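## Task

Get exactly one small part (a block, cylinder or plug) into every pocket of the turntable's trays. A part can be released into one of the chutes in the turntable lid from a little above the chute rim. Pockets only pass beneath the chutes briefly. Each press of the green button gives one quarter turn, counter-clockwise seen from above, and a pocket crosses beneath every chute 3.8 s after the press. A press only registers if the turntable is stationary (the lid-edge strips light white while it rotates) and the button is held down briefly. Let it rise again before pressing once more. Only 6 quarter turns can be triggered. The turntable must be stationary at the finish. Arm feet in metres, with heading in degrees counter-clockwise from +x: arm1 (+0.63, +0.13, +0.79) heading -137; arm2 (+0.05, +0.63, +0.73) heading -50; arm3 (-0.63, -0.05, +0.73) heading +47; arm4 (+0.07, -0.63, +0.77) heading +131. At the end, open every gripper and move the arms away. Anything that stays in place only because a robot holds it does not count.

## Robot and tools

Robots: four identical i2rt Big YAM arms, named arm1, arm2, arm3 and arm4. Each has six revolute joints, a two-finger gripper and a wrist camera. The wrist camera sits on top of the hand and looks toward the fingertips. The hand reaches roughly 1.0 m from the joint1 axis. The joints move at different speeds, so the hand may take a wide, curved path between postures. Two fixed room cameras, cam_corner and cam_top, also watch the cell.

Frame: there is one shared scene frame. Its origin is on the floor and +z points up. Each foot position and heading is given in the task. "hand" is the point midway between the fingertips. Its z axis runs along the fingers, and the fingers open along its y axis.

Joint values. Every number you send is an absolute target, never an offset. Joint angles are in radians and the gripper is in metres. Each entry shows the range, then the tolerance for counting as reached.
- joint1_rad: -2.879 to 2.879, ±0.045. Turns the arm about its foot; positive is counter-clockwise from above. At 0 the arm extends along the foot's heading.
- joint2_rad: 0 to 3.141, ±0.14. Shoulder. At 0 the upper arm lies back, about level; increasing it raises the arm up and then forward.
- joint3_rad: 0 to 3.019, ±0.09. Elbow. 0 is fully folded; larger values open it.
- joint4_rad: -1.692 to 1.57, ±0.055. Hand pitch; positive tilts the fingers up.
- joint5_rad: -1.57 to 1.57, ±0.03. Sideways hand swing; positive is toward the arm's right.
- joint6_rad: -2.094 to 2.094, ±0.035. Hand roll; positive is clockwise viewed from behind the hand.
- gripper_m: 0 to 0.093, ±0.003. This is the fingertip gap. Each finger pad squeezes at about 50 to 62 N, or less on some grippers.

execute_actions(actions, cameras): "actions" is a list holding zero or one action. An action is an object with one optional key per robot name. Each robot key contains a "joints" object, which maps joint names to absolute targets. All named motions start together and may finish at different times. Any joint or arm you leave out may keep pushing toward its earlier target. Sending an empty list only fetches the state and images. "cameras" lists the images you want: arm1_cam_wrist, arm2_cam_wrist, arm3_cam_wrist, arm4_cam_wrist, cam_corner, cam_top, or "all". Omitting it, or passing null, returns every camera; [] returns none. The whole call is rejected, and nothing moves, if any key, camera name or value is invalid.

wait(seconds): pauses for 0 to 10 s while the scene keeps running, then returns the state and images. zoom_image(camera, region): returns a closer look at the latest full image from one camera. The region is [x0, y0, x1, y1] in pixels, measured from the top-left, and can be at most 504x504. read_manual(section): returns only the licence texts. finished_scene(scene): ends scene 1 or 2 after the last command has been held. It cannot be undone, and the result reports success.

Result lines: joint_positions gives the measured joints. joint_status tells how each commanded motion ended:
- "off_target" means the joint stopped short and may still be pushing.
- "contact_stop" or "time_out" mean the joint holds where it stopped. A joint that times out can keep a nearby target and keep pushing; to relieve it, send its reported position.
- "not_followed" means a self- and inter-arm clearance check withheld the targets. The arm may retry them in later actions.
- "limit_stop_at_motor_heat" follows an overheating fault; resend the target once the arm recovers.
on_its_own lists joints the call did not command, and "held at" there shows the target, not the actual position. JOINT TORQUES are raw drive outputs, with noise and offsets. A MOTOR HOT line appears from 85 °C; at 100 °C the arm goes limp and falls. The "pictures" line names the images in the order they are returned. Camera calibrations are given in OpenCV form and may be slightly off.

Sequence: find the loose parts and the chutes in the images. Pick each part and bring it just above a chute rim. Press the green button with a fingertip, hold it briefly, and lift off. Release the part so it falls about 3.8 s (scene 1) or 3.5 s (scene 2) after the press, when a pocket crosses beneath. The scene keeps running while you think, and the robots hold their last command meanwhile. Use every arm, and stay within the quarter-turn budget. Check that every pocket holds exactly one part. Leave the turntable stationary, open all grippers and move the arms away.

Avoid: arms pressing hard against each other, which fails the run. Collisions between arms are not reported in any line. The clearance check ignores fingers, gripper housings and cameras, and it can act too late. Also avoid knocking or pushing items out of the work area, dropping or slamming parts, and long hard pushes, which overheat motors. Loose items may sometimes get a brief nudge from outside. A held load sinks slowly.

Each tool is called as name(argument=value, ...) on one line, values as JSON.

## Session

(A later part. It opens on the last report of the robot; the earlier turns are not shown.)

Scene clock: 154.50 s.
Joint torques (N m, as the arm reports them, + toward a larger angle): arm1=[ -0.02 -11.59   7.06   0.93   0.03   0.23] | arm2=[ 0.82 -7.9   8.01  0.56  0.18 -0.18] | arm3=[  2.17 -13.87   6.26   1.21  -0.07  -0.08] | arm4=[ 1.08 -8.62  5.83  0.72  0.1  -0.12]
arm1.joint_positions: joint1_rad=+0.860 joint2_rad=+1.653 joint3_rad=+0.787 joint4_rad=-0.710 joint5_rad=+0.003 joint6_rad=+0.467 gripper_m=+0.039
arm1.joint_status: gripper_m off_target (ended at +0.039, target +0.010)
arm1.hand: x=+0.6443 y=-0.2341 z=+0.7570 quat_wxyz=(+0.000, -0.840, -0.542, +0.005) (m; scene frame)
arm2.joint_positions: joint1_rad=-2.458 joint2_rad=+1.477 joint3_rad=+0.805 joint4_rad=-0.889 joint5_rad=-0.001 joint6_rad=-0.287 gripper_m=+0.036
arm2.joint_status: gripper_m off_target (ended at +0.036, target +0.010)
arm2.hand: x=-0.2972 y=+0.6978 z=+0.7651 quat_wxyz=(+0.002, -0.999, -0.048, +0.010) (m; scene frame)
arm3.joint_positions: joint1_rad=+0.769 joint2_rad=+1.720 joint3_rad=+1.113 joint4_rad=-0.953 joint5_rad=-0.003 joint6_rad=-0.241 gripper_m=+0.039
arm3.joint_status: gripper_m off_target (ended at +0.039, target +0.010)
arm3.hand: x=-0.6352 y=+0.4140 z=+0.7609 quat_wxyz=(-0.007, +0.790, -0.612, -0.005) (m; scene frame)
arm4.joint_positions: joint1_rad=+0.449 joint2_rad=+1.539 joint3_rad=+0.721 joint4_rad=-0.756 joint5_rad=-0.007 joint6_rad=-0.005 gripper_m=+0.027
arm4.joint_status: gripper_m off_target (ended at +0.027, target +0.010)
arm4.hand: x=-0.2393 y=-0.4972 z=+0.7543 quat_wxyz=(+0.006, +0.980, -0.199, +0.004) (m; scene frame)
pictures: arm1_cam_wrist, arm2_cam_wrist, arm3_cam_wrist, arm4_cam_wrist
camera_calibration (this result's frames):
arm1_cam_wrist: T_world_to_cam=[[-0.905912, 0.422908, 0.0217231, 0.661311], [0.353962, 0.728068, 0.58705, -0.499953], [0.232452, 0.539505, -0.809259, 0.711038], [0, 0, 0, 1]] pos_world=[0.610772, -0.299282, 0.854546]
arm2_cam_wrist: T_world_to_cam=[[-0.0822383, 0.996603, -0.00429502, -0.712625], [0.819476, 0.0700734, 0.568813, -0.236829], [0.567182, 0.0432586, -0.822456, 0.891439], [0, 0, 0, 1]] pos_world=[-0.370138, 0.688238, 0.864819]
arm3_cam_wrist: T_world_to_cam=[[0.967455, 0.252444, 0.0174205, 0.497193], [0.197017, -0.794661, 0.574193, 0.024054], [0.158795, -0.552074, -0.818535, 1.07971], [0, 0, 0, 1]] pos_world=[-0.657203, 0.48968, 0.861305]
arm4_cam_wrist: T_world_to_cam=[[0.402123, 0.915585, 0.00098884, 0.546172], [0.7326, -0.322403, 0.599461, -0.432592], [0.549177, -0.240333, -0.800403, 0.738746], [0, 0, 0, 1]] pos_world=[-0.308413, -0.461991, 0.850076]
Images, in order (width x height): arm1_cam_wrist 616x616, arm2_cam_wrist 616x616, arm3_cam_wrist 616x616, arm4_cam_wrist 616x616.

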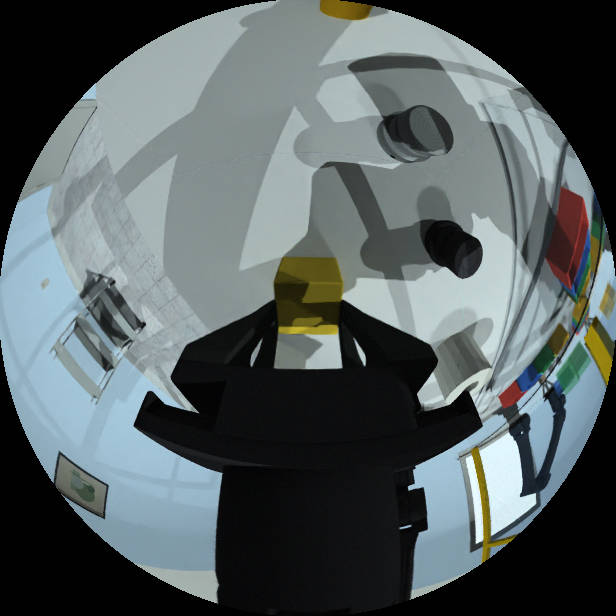

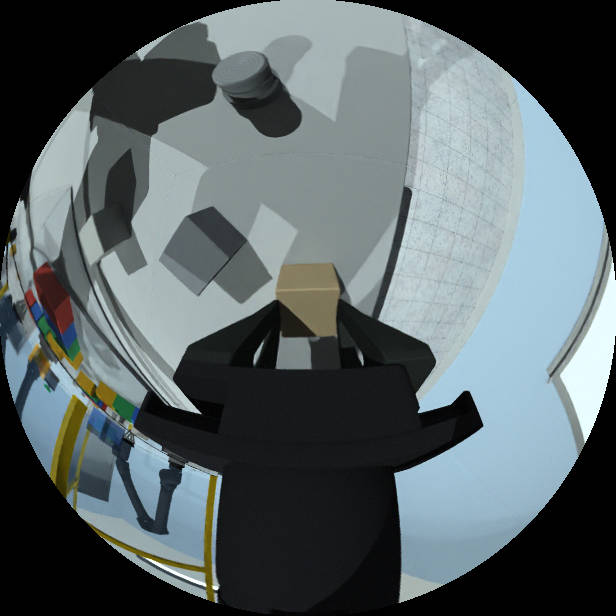

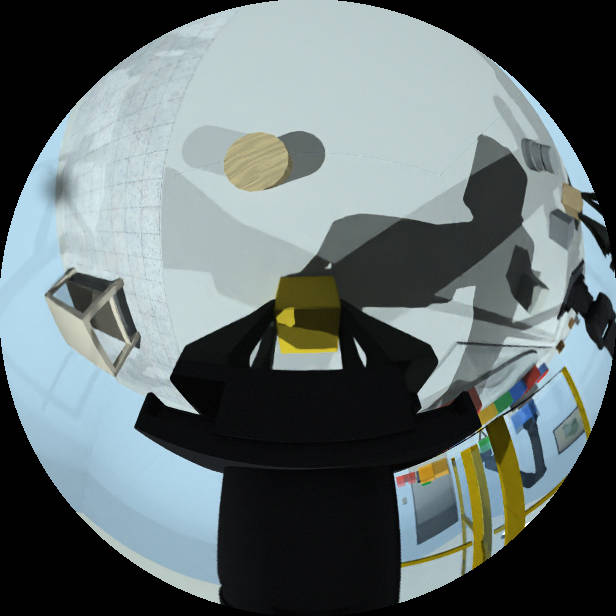

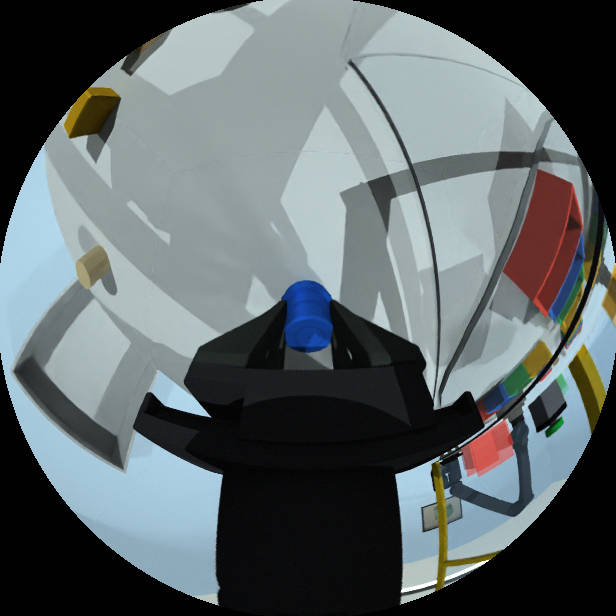

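execute_actions(actions=[{"arm1":{"joints":{"joint2_rad":1.2,"joint3_rad":1.13,"joint4_rad":-1.49}},"arm2":{"joints":{"joint2_rad":1.195,"joint3_rad":1.2,"joint4_rad":-1.56}},"arm3":{"joints":{"joint2_rad":1.195,"joint3_rad":1.21,"joint4_rad":-1.5}},"arm4":{"joints":{"joint2_rad":1.2,"joint3_rad":1.13,"joint4_rad":-1.49}}}], cameras=[])

execute_actions(actions=[{"arm1":{"joints":{"joint1_rad":-0.555,"joint2_rad":1.5,"joint3_rad":1.315,"joint4_rad":-1.355,"joint6_rad":0.13}},"arm2":{"joints":{"joint1_rad":-0.93,"joint2_rad":1.207,"joint3_rad":1.172,"joint4_rad":-1.528,"joint6_rad":-0.3}},"arm3":{"joints":{"joint1_rad":-0.685,"joint2_rad":1.43,"joint3_rad":1.375,"joint4_rad":-1.21,"joint6_rad":0.07}},"arm4":{"joints":{"joint1_rad":-0.54,"joint2_rad":1.176,"joint3_rad":1.05,"joint4_rad":-1.42,"joint6_rad":0.11}}}])

Scene clock: 185.00 s.
Joint torques (N m, as the arm reports them, + toward a larger angle): arm1=[ 0.08 -8.2   9.94 -0.31  0.03  0.23] | arm2=[ 0.79 -6.25 11.38 -0.05  0.18 -0.21] | arm3=[ 2.01 -8.34 10.48  0.01 -0.09 -0.08] | arm4=[ 0.77 -8.09  9.49 -0.58  0.12 -0.08]
arm1.joint_positions: joint1_rad=+0.860 joint2_rad=+1.201 joint3_rad=+1.122 joint4_rad=-1.477 joint5_rad=+0.003 joint6_rad=+0.467 gripper_m=+0.039
arm1.joint_status: all done
arm1.hand: x=+0.6442 y=-0.1969 z=+1.0234 quat_wxyz=(-0.009, -0.840, -0.542, +0.010) (m; scene frame)
arm2.joint_positions: joint1_rad=-2.458 joint2_rad=+1.180 joint3_rad=+1.180 joint4_rad=-1.552 joint5_rad=-0.001 joint6_rad=-0.287 gripper_m=+0.036
arm2.joint_status: all done
arm2.hand: x=-0.2670 y=+0.6918 z=+0.9951 quat_wxyz=(+0.003, -0.999, -0.048, +0.014) (m; scene frame)
arm3.joint_positions: joint1_rad=+0.769 joint2_rad=+1.194 joint3_rad=+1.178 joint4_rad=-1.487 joint5_rad=-0.003 joint6_rad=-0.241 gripper_m=+0.039
arm3.joint_status: all done
arm3.hand: x=-0.6347 y=+0.2951 z=+0.9851 quat_wxyz=(-0.029, +0.790, -0.612, -0.022) (m; scene frame)
arm4.joint_positions: joint1_rad=+0.449 joint2_rad=+1.202 joint3_rad=+1.105 joint4_rad=-1.477 joint5_rad=-0.007 joint6_rad=-0.005 gripper_m=+0.027
arm4.joint_status: all done
arm4.hand: x=-0.2314 y=-0.4997 z=+0.9935 quat_wxyz=(+0.006, +0.980, -0.199, +0.004) (m; scene frame)
pictures: none
No camera images: the call's "cameras" was empty. Leave "cameras" out to get every camera's image.

Scene clock: 188.37 s.
Joint torques (N m, as the arm reports them, + toward a larger angle): arm1=[-22.43 -12.9   11.88   0.37   0.53   0.42] | arm2=[ 0.46 -7.07  8.98  0.36  0.15 -0.18] | arm3=[-20.08 -12.57  10.98   1.7    3.28   0.41] | arm4=[ 0.92 -8.61  7.85  0.42  0.09  0.02]
arm1.joint_positions: joint1_rad=+0.473 joint2_rad=+1.495 joint3_rad=+1.281 joint4_rad=-1.358 joint5_rad=-0.012 joint6_rad=+0.096 gripper_m=+0.039
arm1.joint_status: joint1_rad time_out (moved -0.387 of -1.415); the others done
arm1.on_its_own: joint1_rad reads +0.473 and still pushes toward +0.209 since a time_out (your -0.555 is given up)
arm1.hand: x=+0.4856 y=-0.2738 z=+0.9789 quat_wxyz=(-0.008, -0.845, -0.535, +0.001) (m; scene frame)
arm2.joint_positions: joint1_rad=-0.929 joint2_rad=+1.197 joint3_rad=+1.180 joint4_rad=-1.531 joint5_rad=+0.000 joint6_rad=-0.287 gripper_m=+0.036
arm2.joint_status: all done
arm2.hand: x=-0.0239 y=+0.3042 z=+0.9863 quat_wxyz=(-0.001, -0.688, -0.726, +0.012) (m; scene frame)
arm3.joint_positions: joint1_rad=+0.424 joint2_rad=+1.432 joint3_rad=+1.336 joint4_rad=-1.227 joint5_rad=-0.078 joint6_rad=+0.028 gripper_m=+0.039
arm3.joint_status: joint1_rad time_out (moved -0.345 of -1.454); joint6_rad time_out (moved +0.270 of +0.311); the others done
arm3.on_its_own: joint1_rad reads +0.424 and still pushes toward +0.160 since a time_out (your -0.685 is given up); joint6_rad reads +0.028 and still pushes toward +0.070 since a time_out
arm3.hand: x=-0.4865 y=+0.4063 z=+0.9704 quat_wxyz=(-0.080, +0.567, -0.813, -0.105) (m; scene frame)
arm4.joint_positions: joint1_rad=-0.541 joint2_rad=+1.189 joint3_rad=+1.048 joint4_rad=-1.430 joint5_rad=-0.007 joint6_rad=+0.101 gripper_m=+0.027
arm4.joint_status: all done
arm4.hand: x=+0.0135 y=-0.3119 z=+0.9755 quat_wxyz=(+0.003, +0.733, -0.680, +0.002) (m; scene frame)
pictures: arm1_cam_wrist, arm2_cam_wrist, arm3_cam_wrist, arm4_cam_wrist, cam_corner, cam_top
camera_calibration (this result's frames):
arm1_cam_wrist: T_world_to_cam=[[-0.899288, 0.437328, 0.00501504, 0.54661], [0.356899, 0.727176, 0.586377, -0.546114], [0.252792, 0.529112, -0.810023, 0.936966], [0, 0, 0, 1]] pos_world=[0.44961, -0.337686, 1.07645]
arm2_cam_wrist: T_world_to_cam=[[-0.999143, -0.0408579, 0.00663919, -0.0140146], [-0.029793, 0.821168, 0.569908, -0.808847], [-0.0287372, 0.569222, -0.821682, 0.760404], [0, 0, 0, 1]] pos_world=[-0.0162487, 0.230789, 1.08587]
arm3_cam_wrist: T_world_to_cam=[[0.939826, -0.334838, -0.0678942, 0.659612], [-0.28894, -0.885018, 0.365042, -0.128433], [-0.182318, -0.323459, -0.928512, 1.07128], [0, 0, 0, 1]] pos_world=[-0.461717, 0.453713, 1.08637]
arm4_cam_wrist: T_world_to_cam=[[0.998047, 0.0617216, 0.00958603, -0.00812054], [0.0438163, -0.801204, 0.596786, -0.828073], [0.0445149, -0.5952, -0.802344, 0.71955], [0, 0, 0, 1]] pos_world=[0.0123571, -0.234677, 1.07159]
Images, in order (width x height): arm1_cam_wrist 616x616, arm2_cam_wrist 616x616, arm3_cam_wrist 616x616, arm4_cam_wrist 616x616, cam_corner 896x504, cam_top 896x504.

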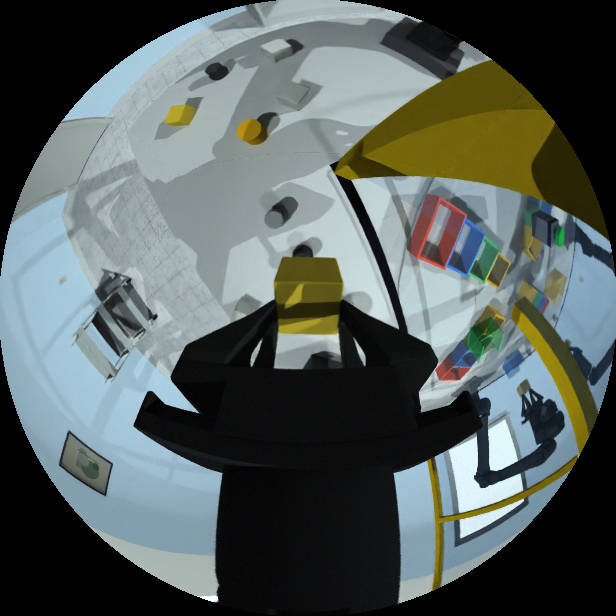

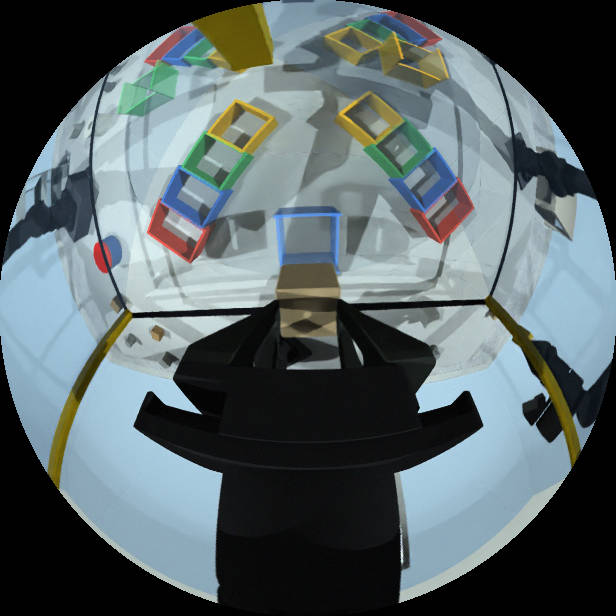

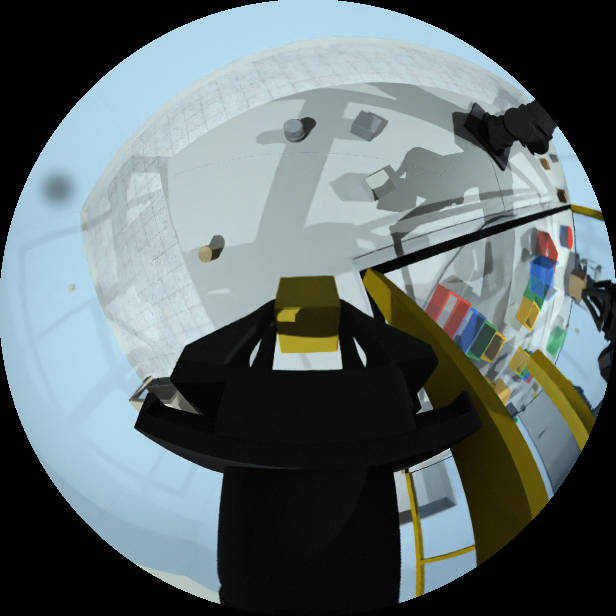

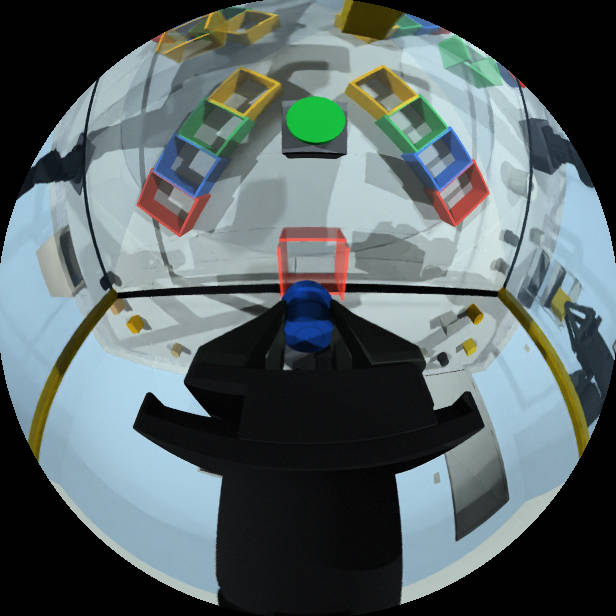

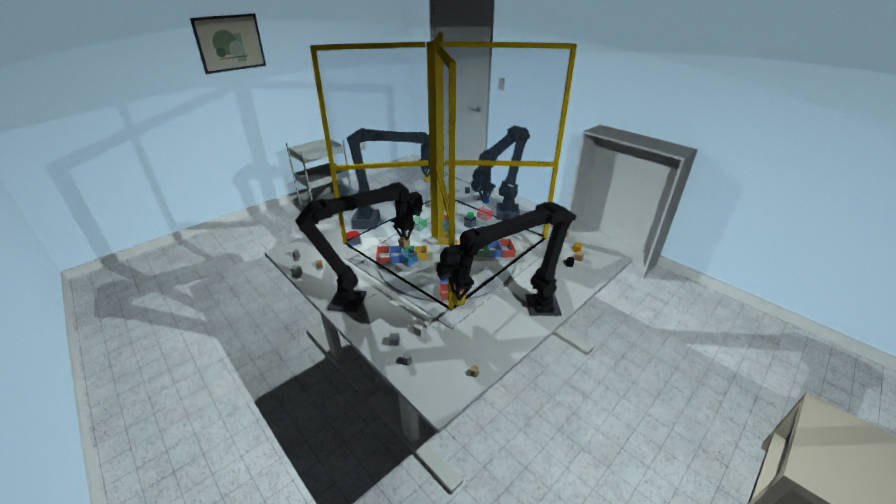

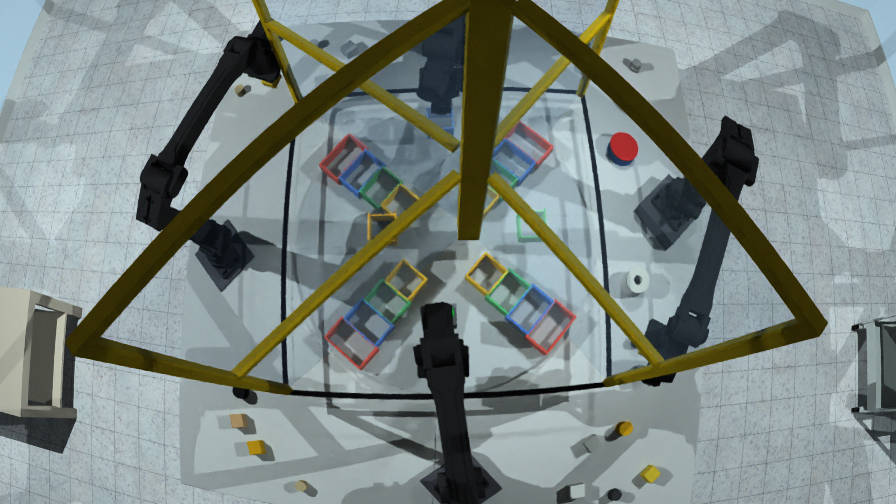

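Arms 1 and 3 are pushing on the posts, so I'm backing them off and retracting before the swing.

execute_actions(actions=[{"arm1":{"joints":{"joint1_rad":0.6,"joint2_rad":1.1,"joint3_rad":1.05,"joint4_rad":-1.51,"joint5_rad":0}},"arm3":{"joints":{"joint1_rad":0.55,"joint2_rad":1.1,"joint3_rad":1.15,"joint4_rad":-1.6,"joint5_rad":0}}}], cameras=[])

execute_actions(actions=[{"arm1":{"joints":{"joint1_rad":-0.555,"joint6_rad":0.13}},"arm3":{"joints":{"joint1_rad":-0.685,"joint6_rad":0.07}}}], cameras=[])

execute_actions(actions=[{"arm1":{"joints":{"joint2_rad":1.5,"joint3_rad":1.315,"joint4_rad":-1.355}},"arm3":{"joints":{"joint2_rad":1.43,"joint3_rad":1.385,"joint4_rad":-1.21}}}])

Scene clock: 198.40 s.
Joint torques (N m, as the arm reports them, + toward a larger angle): arm1=[-0.73 -5.59 10.01 -0.06  0.07  0.23] | arm2=[ 0.42 -7.1   8.93  0.33  0.13 -0.18] | arm3=[ 1.23 -6.06  8.27  0.06  0.    0.14] | arm4=[ 0.88 -8.43  7.88  0.54  0.07  0.  ]
arm1.joint_positions: joint1_rad=+0.599 joint2_rad=+1.092 joint3_rad=+1.042 joint4_rad=-1.502 joint5_rad=+0.001 joint6_rad=+0.117 gripper_m=+0.039
arm1.joint_status: all done
arm1.hand: x=+0.5668 y=-0.1512 z=+1.0239 quat_wxyz=(-0.009, -0.815, -0.579, +0.013) (m; scene frame)
arm2.joint_positions: joint1_rad=-0.929 joint2_rad=+1.197 joint3_rad=+1.180 joint4_rad=-1.531 joint5_rad=+0.000 joint6_rad=-0.287 gripper_m=+0.036
arm2.joint_status: not commanded
arm2.hand: x=-0.0239 y=+0.3042 z=+0.9863 quat_wxyz=(-0.001, -0.688, -0.726, +0.012) (m; scene frame)
arm3.joint_positions: joint1_rad=+0.551 joint2_rad=+1.100 joint3_rad=+1.146 joint4_rad=-1.587 joint5_rad=+0.000 joint6_rad=+0.061 gripper_m=+0.039
arm3.joint_status: all done
arm3.hand: x=-0.5690 y=+0.2438 z=+0.9995 quat_wxyz=(-0.014, +0.606, -0.795, -0.011) (m; scene frame)
arm4.joint_positions: joint1_rad=-0.541 joint2_rad=+1.189 joint3_rad=+1.048 joint4_rad=-1.430 joint5_rad=-0.007 joint6_rad=+0.101 gripper_m=+0.027
arm4.joint_status: not commanded
arm4.hand: x=+0.0135 y=-0.3119 z=+0.9755 quat_wxyz=(+0.003, +0.733, -0.680, +0.002) (m; scene frame)
pictures: none
No camera images: the call's "cameras" was empty. Leave "cameras" out to get every camera's image.

Scene clock: 200.00 s.
Joint torques (N m, as the arm reports them, + toward a larger angle): arm1=[-1.34 -5.88  9.95 -0.06  0.07  0.22] | arm2=[ 0.31 -7.02  8.9   0.41  0.15 -0.18] | arm3=[ 1.52 -6.51  8.26 -0.04 -0.06  0.08] | arm4=[ 0.64 -8.65  7.81  0.65  0.1   0.  ]
arm1.joint_positions: joint1_rad=-0.548 joint2_rad=+1.096 joint3_rad=+1.042 joint4_rad=-1.502 joint5_rad=+0.001 joint6_rad=+0.118 gripper_m=+0.039
arm1.joint_status: all done
arm1.hand: x=+0.3431 y=+0.0761 z=+1.0214 quat_wxyz=(-0.006, -0.999, -0.044, +0.010) (m; scene frame)
arm2.joint_positions: joint1_rad=-0.929 joint2_rad=+1.197 joint3_rad=+1.180 joint4_rad=-1.531 joint5_rad=+0.000 joint6_rad=-0.287 gripper_m=+0.036
arm2.joint_status: not commanded
arm2.hand: x=-0.0239 y=+0.3042 z=+0.9863 quat_wxyz=(-0.001, -0.688, -0.726, +0.012) (m; scene frame)
arm3.joint_positions: joint1_rad=-0.679 joint2_rad=+1.100 joint3_rad=+1.146 joint4_rad=-1.587 joint5_rad=+0.001 joint6_rad=+0.062 gripper_m=+0.039
arm3.joint_status: all done
arm3.hand: x=-0.3343 y=-0.0098 z=+0.9989 quat_wxyz=(-0.016, +0.035, -0.999, -0.004) (m; scene frame)
arm4.joint_positions: joint1_rad=-0.541 joint2_rad=+1.189 joint3_rad=+1.048 joint4_rad=-1.430 joint5_rad=-0.007 joint6_rad=+0.101 gripper_m=+0.027
arm4.joint_status: not commanded
arm4.hand: x=+0.0135 y=-0.3119 z=+0.9755 quat_wxyz=(+0.003, +0.733, -0.680, +0.002) (m; scene frame)
pictures: none
No camera images: the call's "cameras" was empty. Leave "cameras" out to get every camera's image.

Scene clock: 201.23 s.
Joint torques (N m, as the arm reports them, + toward a larger angle): arm1=[ -1.24 -14.94  12.22   0.5    0.07   0.22] | arm2=[ 0.49 -7.    8.91  0.31  0.14 -0.18] | arm3=[  1.21 -13.93  11.69   1.73  -0.02   0.06] | arm4=[ 0.36 -8.47  7.79  0.54  0.08 -0.01]
arm1.joint_positions: joint1_rad=-0.548 joint2_rad=+1.516 joint3_rad=+1.274 joint4_rad=-1.361 joint5_rad=+0.001 joint6_rad=+0.118 gripper_m=+0.039
arm1.joint_status: all done
arm1.hand: x=+0.2083 y=+0.0474 z=+0.9653 quat_wxyz=(-0.002, -0.999, -0.044, -0.014) (m; scene frame)
arm2.joint_positions: joint1_rad=-0.929 joint2_rad=+1.197 joint3_rad=+1.180 joint4_rad=-1.531 joint5_rad=+0.000 joint6_rad=-0.287 gripper_m=+0.036
arm2.joint_status: not commanded
arm2.hand: x=-0.0239 y=+0.3042 z=+0.9863 quat_wxyz=(-0.001, -0.688, -0.726, +0.012) (m; scene frame)
arm3.joint_positions: joint1_rad=-0.679 joint2_rad=+1.444 joint3_rad=+1.335 joint4_rad=-1.228 joint5_rad=+0.001 joint6_rad=+0.062 gripper_m=+0.039
arm3.joint_status: all done
arm3.hand: x=-0.1571 y=+0.0141 z=+0.9630 quat_wxyz=(-0.118, +0.035, -0.992, -0.014) (m; scene frame)
arm4.joint_positions: joint1_rad=-0.541 joint2_rad=+1.189 joint3_rad=+1.048 joint4_rad=-1.430 joint5_rad=-0.007 joint6_rad=+0.101 gripper_m=+0.027
arm4.joint_status: not commanded
arm4.hand: x=+0.0135 y=-0.3119 z=+0.9755 quat_wxyz=(+0.003, +0.733, -0.680, +0.002) (m; scene frame)
pictures: arm1_cam_wrist, arm2_cam_wrist, arm3_cam_wrist, arm4_cam_wrist, cam_corner, cam_top
camera_calibration (this result's frames):
arm1_cam_wrist: T_world_to_cam=[[-0.0768865, 0.996978, 0.0111051, -0.0468418], [0.785892, 0.0537459, 0.616024, -0.758765], [0.613565, 0.0560913, -0.787649, 0.751776], [0, 0, 0, 1]] pos_world=[0.131442, 0.0453127, 1.06007]
arm2_cam_wrist: T_world_to_cam=[[-0.999143, -0.0408579, 0.00663919, -0.0140146], [-0.029793, 0.821168, 0.569908, -0.808847], [-0.0287372, 0.569222, -0.821682, 0.760404], [0, 0, 0, 1]] pos_world=[-0.0162487, 0.230789, 1.08587]
arm3_cam_wrist: T_world_to_cam=[[0.0725463, -0.997349, -0.00568203, 0.0314183], [-0.922202, -0.0692476, 0.380459, -0.503469], [-0.379844, -0.0223609, -0.92478, 0.958751], [0, 0, 0, 1]] pos_world=[-0.102404, 0.0179095, 1.07836]
arm4_cam_wrist: T_world_to_cam=[[0.998047, 0.0617216, 0.00958603, -0.00812054], [0.0438163, -0.801204, 0.596786, -0.828073], [0.0445149, -0.5952, -0.802344, 0.71955], [0, 0, 0, 1]] pos_world=[0.0123571, -0.234677, 1.07159]
Images, in order (width x height): arm1_cam_wrist 616x616, arm2_cam_wrist 616x616, arm3_cam_wrist 616x616, arm4_cam_wrist 616x616, cam_corner 896x504, cam_top 896x504.

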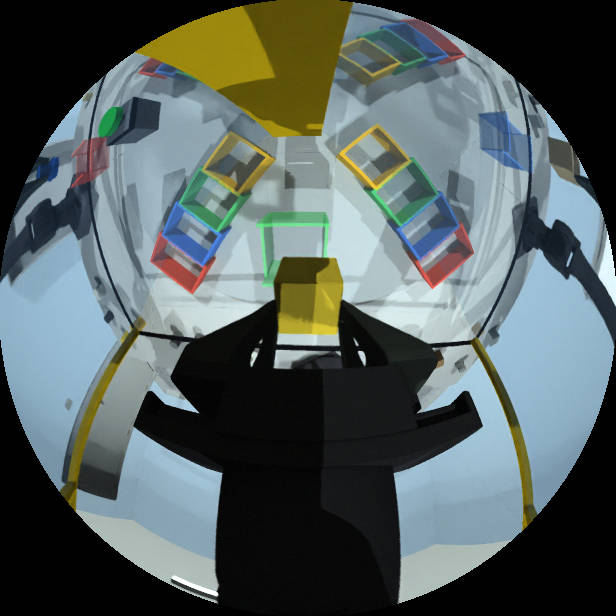

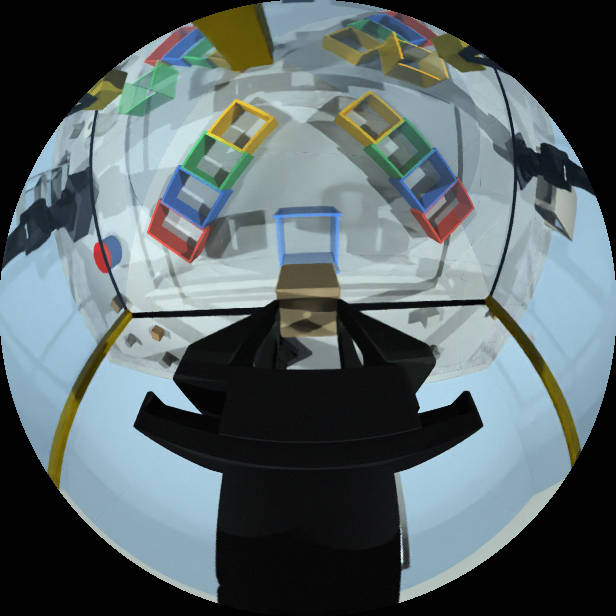

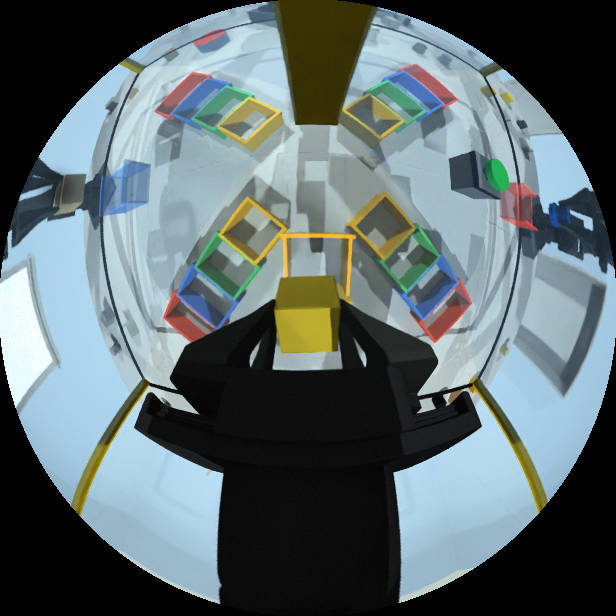

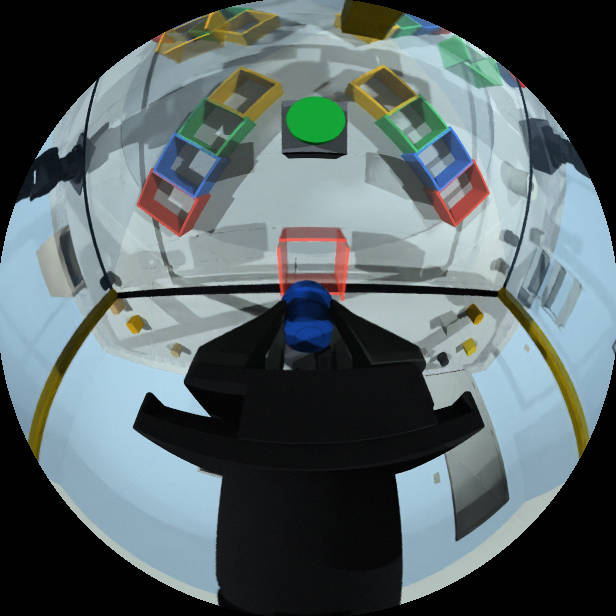

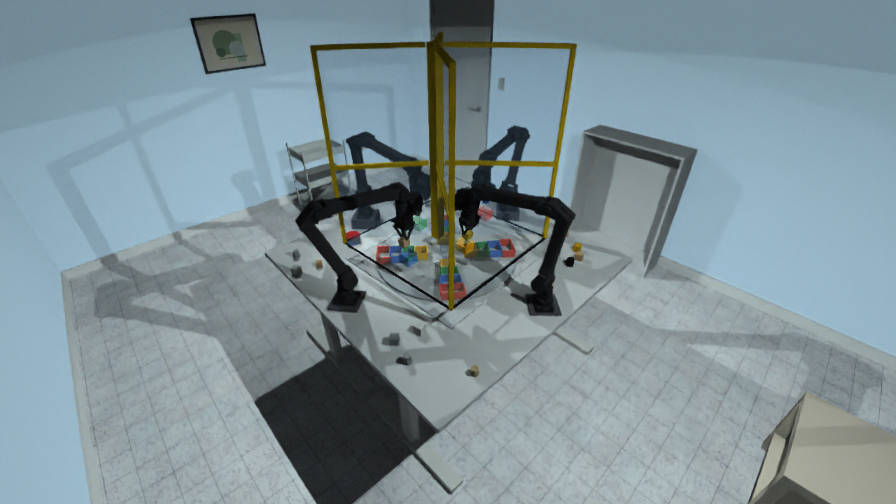

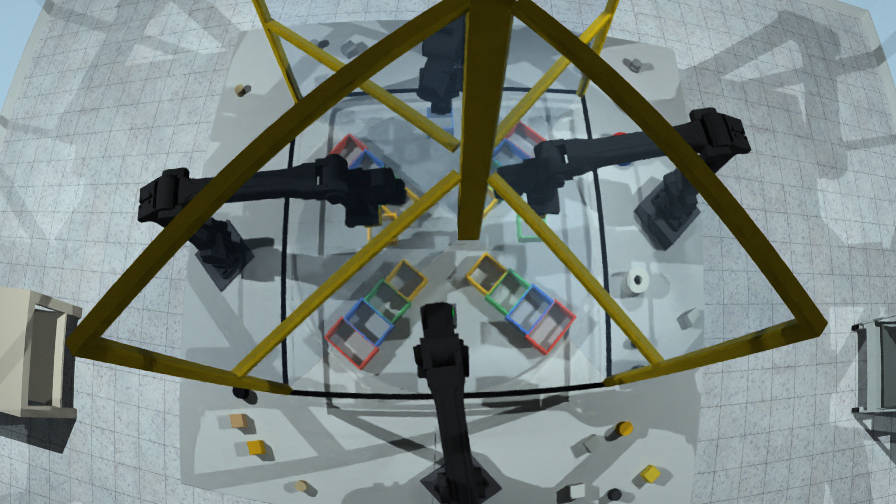

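execute_actions(actions=[{"arm1":{"joints":{"joint1_rad":-0.512}},"arm2":{"joints":{"joint2_rad":1.265,"joint4_rad":-1.495}},"arm3":{"joints":{"joint1_rad":-0.708,"joint2_rad":1.48,"joint3_rad":1.41}},"arm4":{"joints":{"joint1_rad":-0.588,"joint2_rad":1.538,"joint3_rad":1.4,"joint4_rad":-1.375}}}])

Scene clock: 235.53 s.
Joint torques (N m, as the arm reports them, + toward a larger angle): arm1=[  0.05 -15.14  12.26   0.49   0.07   0.22] | arm2=[ 0.48 -8.25  8.94  0.44  0.15 -0.19] | arm3=[  0.78 -13.25  12.19   1.82  -0.05   0.11] | arm4=[  0.88 -13.14  11.67   0.37   0.1    0.01]
arm1.joint_positions: joint1_rad=-0.521 joint2_rad=+1.516 joint3_rad=+1.274 joint4_rad=-1.361 joint5_rad=+0.001 joint6_rad=+0.118 gripper_m=+0.039
arm1.joint_status: all done
arm1.hand: x=+0.2108 y=+0.0361 z=+0.9654 quat_wxyz=(-0.002, -0.998, -0.057, -0.014) (m; scene frame)
arm2.joint_positions: joint1_rad=-0.929 joint2_rad=+1.257 joint3_rad=+1.179 joint4_rad=-1.503 joint5_rad=+0.000 joint6_rad=-0.287 gripper_m=+0.036
arm2.joint_status: all done
arm2.hand: x=-0.0272 y=+0.2912 z=+0.9670 quat_wxyz=(+0.007, -0.688, -0.726, -0.002) (m; scene frame)
arm3.joint_positions: joint1_rad=-0.698 joint2_rad=+1.479 joint3_rad=+1.352 joint4_rad=-1.226 joint5_rad=+0.001 joint6_rad=+0.062 gripper_m=+0.039
arm3.joint_status: all done
arm3.hand: x=-0.1472 y=+0.0063 z=+0.9546 quat_wxyz=(-0.110, +0.026, -0.994, -0.012) (m; scene frame)
arm4.joint_positions: joint1_rad=-0.586 joint2_rad=+1.547 joint3_rad=+1.338 joint4_rad=-1.381 joint5_rad=-0.007 joint6_rad=+0.101 gripper_m=+0.027
arm4.joint_status: all done
arm4.hand: x=+0.0117 y=-0.1830 z=+0.9529 quat_wxyz=(+0.009, +0.717, -0.697, +0.009) (m; scene frame)
pictures: arm1_cam_wrist, arm2_cam_wrist, arm3_cam_wrist, arm4_cam_wrist, cam_corner, cam_top
camera_calibration (this result's frames):
arm1_cam_wrist: T_world_to_cam=[[-0.103473, 0.994568, 0.0112652, -0.0298985], [0.784368, 0.0746292, 0.61579, -0.760394], [0.611604, 0.0725536, -0.78783, 0.750968], [0, 0, 0, 1]] pos_world=[0.13404, 0.0319983, 1.06021]
arm2_cam_wrist: T_world_to_cam=[[-0.999174, -0.0405756, -0.00224583, -0.0092117], [-0.0339308, 0.80258, 0.595579, -0.806821], [-0.0223635, 0.595163, -0.803293, 0.726728], [0, 0, 0, 1]] pos_world=[-0.0203279, 0.214642, 1.06428]
arm3_cam_wrist: T_world_to_cam=[[0.0538873, -0.998535, -0.00481085, 0.0192879], [-0.917267, -0.0514044, 0.39494, -0.504927], [-0.394609, -0.0168694, -0.918694, 0.946502], [0, 0, 0, 1]] pos_world=[-0.0906937, 0.00927118, 1.06905]
arm4_cam_wrist: T_world_to_cam=[[0.999799, 0.0161003, 0.0119878, -0.0247349], [0.00541249, -0.79132, 0.611379, -0.722885], [0.0193296, -0.611191, -0.791247, 0.765016], [0, 0, 0, 1]] pos_world=[0.013855, -0.104064, 1.04757]
Images, in order (width x height): arm1_cam_wrist 616x616, arm2_cam_wrist 616x616, arm3_cam_wrist 616x616, arm4_cam_wrist 616x616, cam_corner 896x504, cam_top 896x504.

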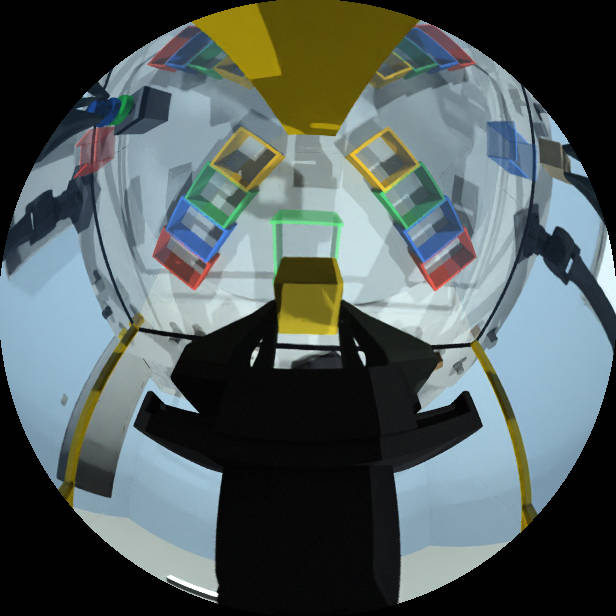

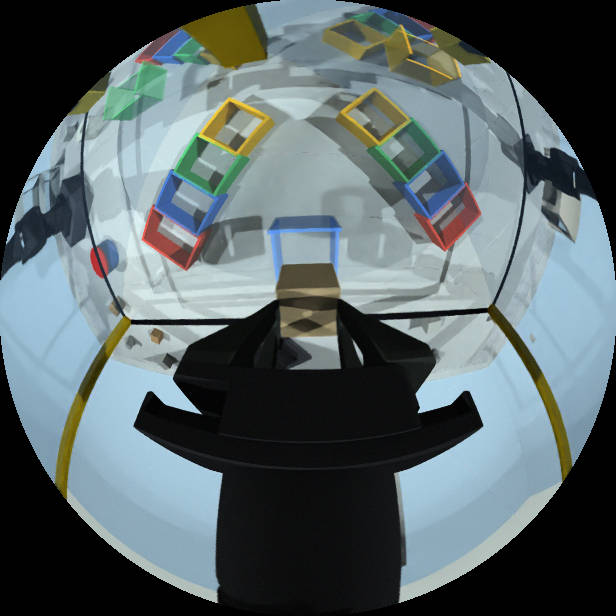

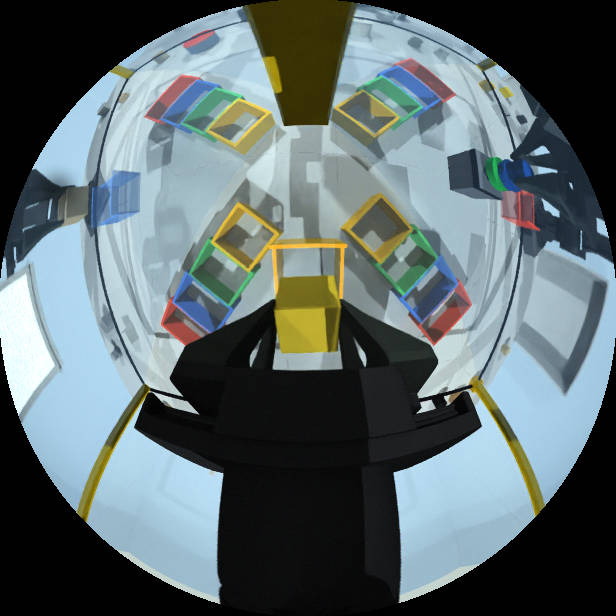

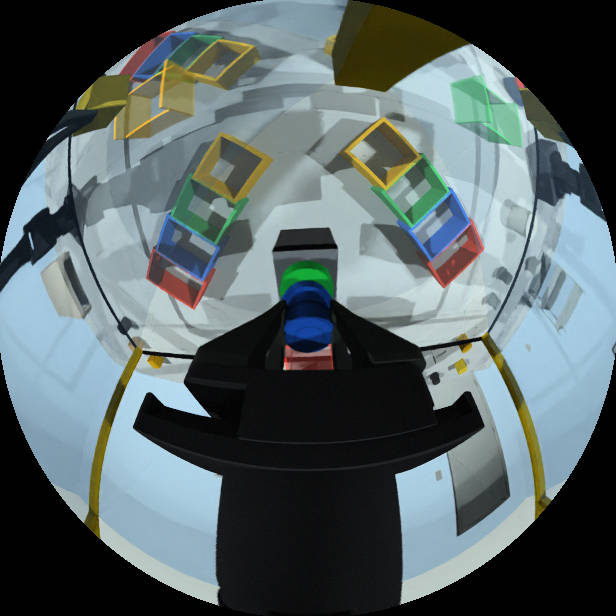

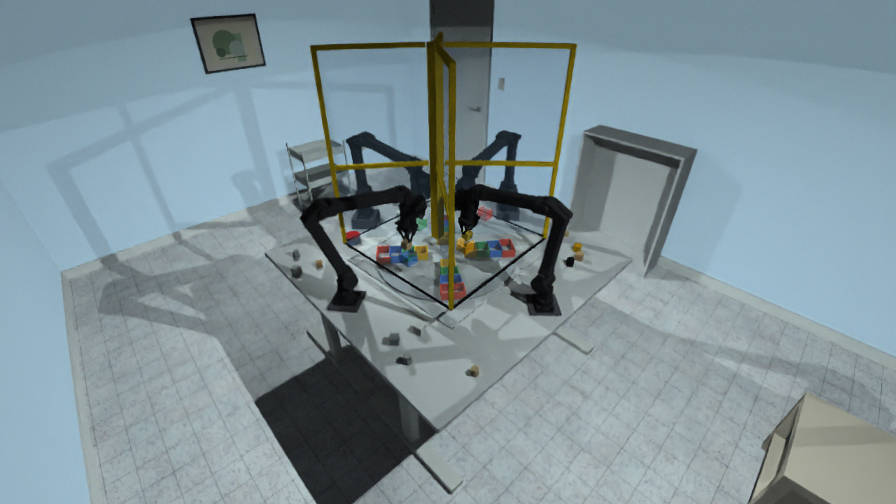

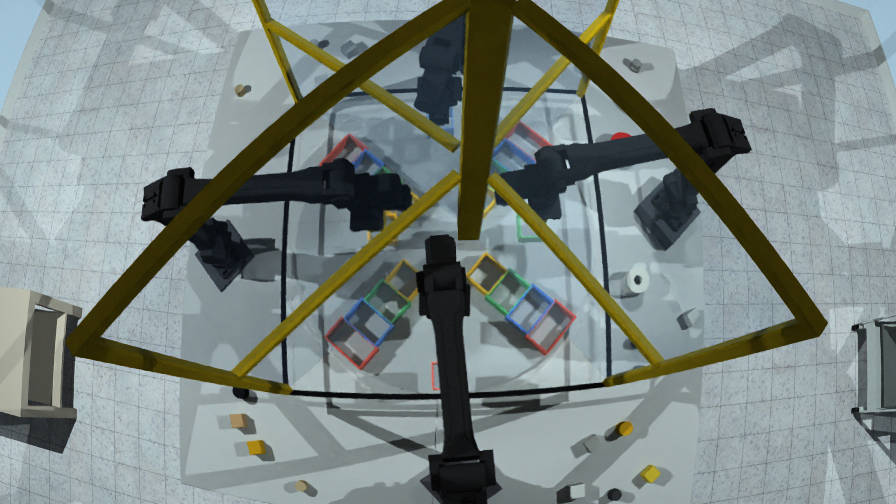

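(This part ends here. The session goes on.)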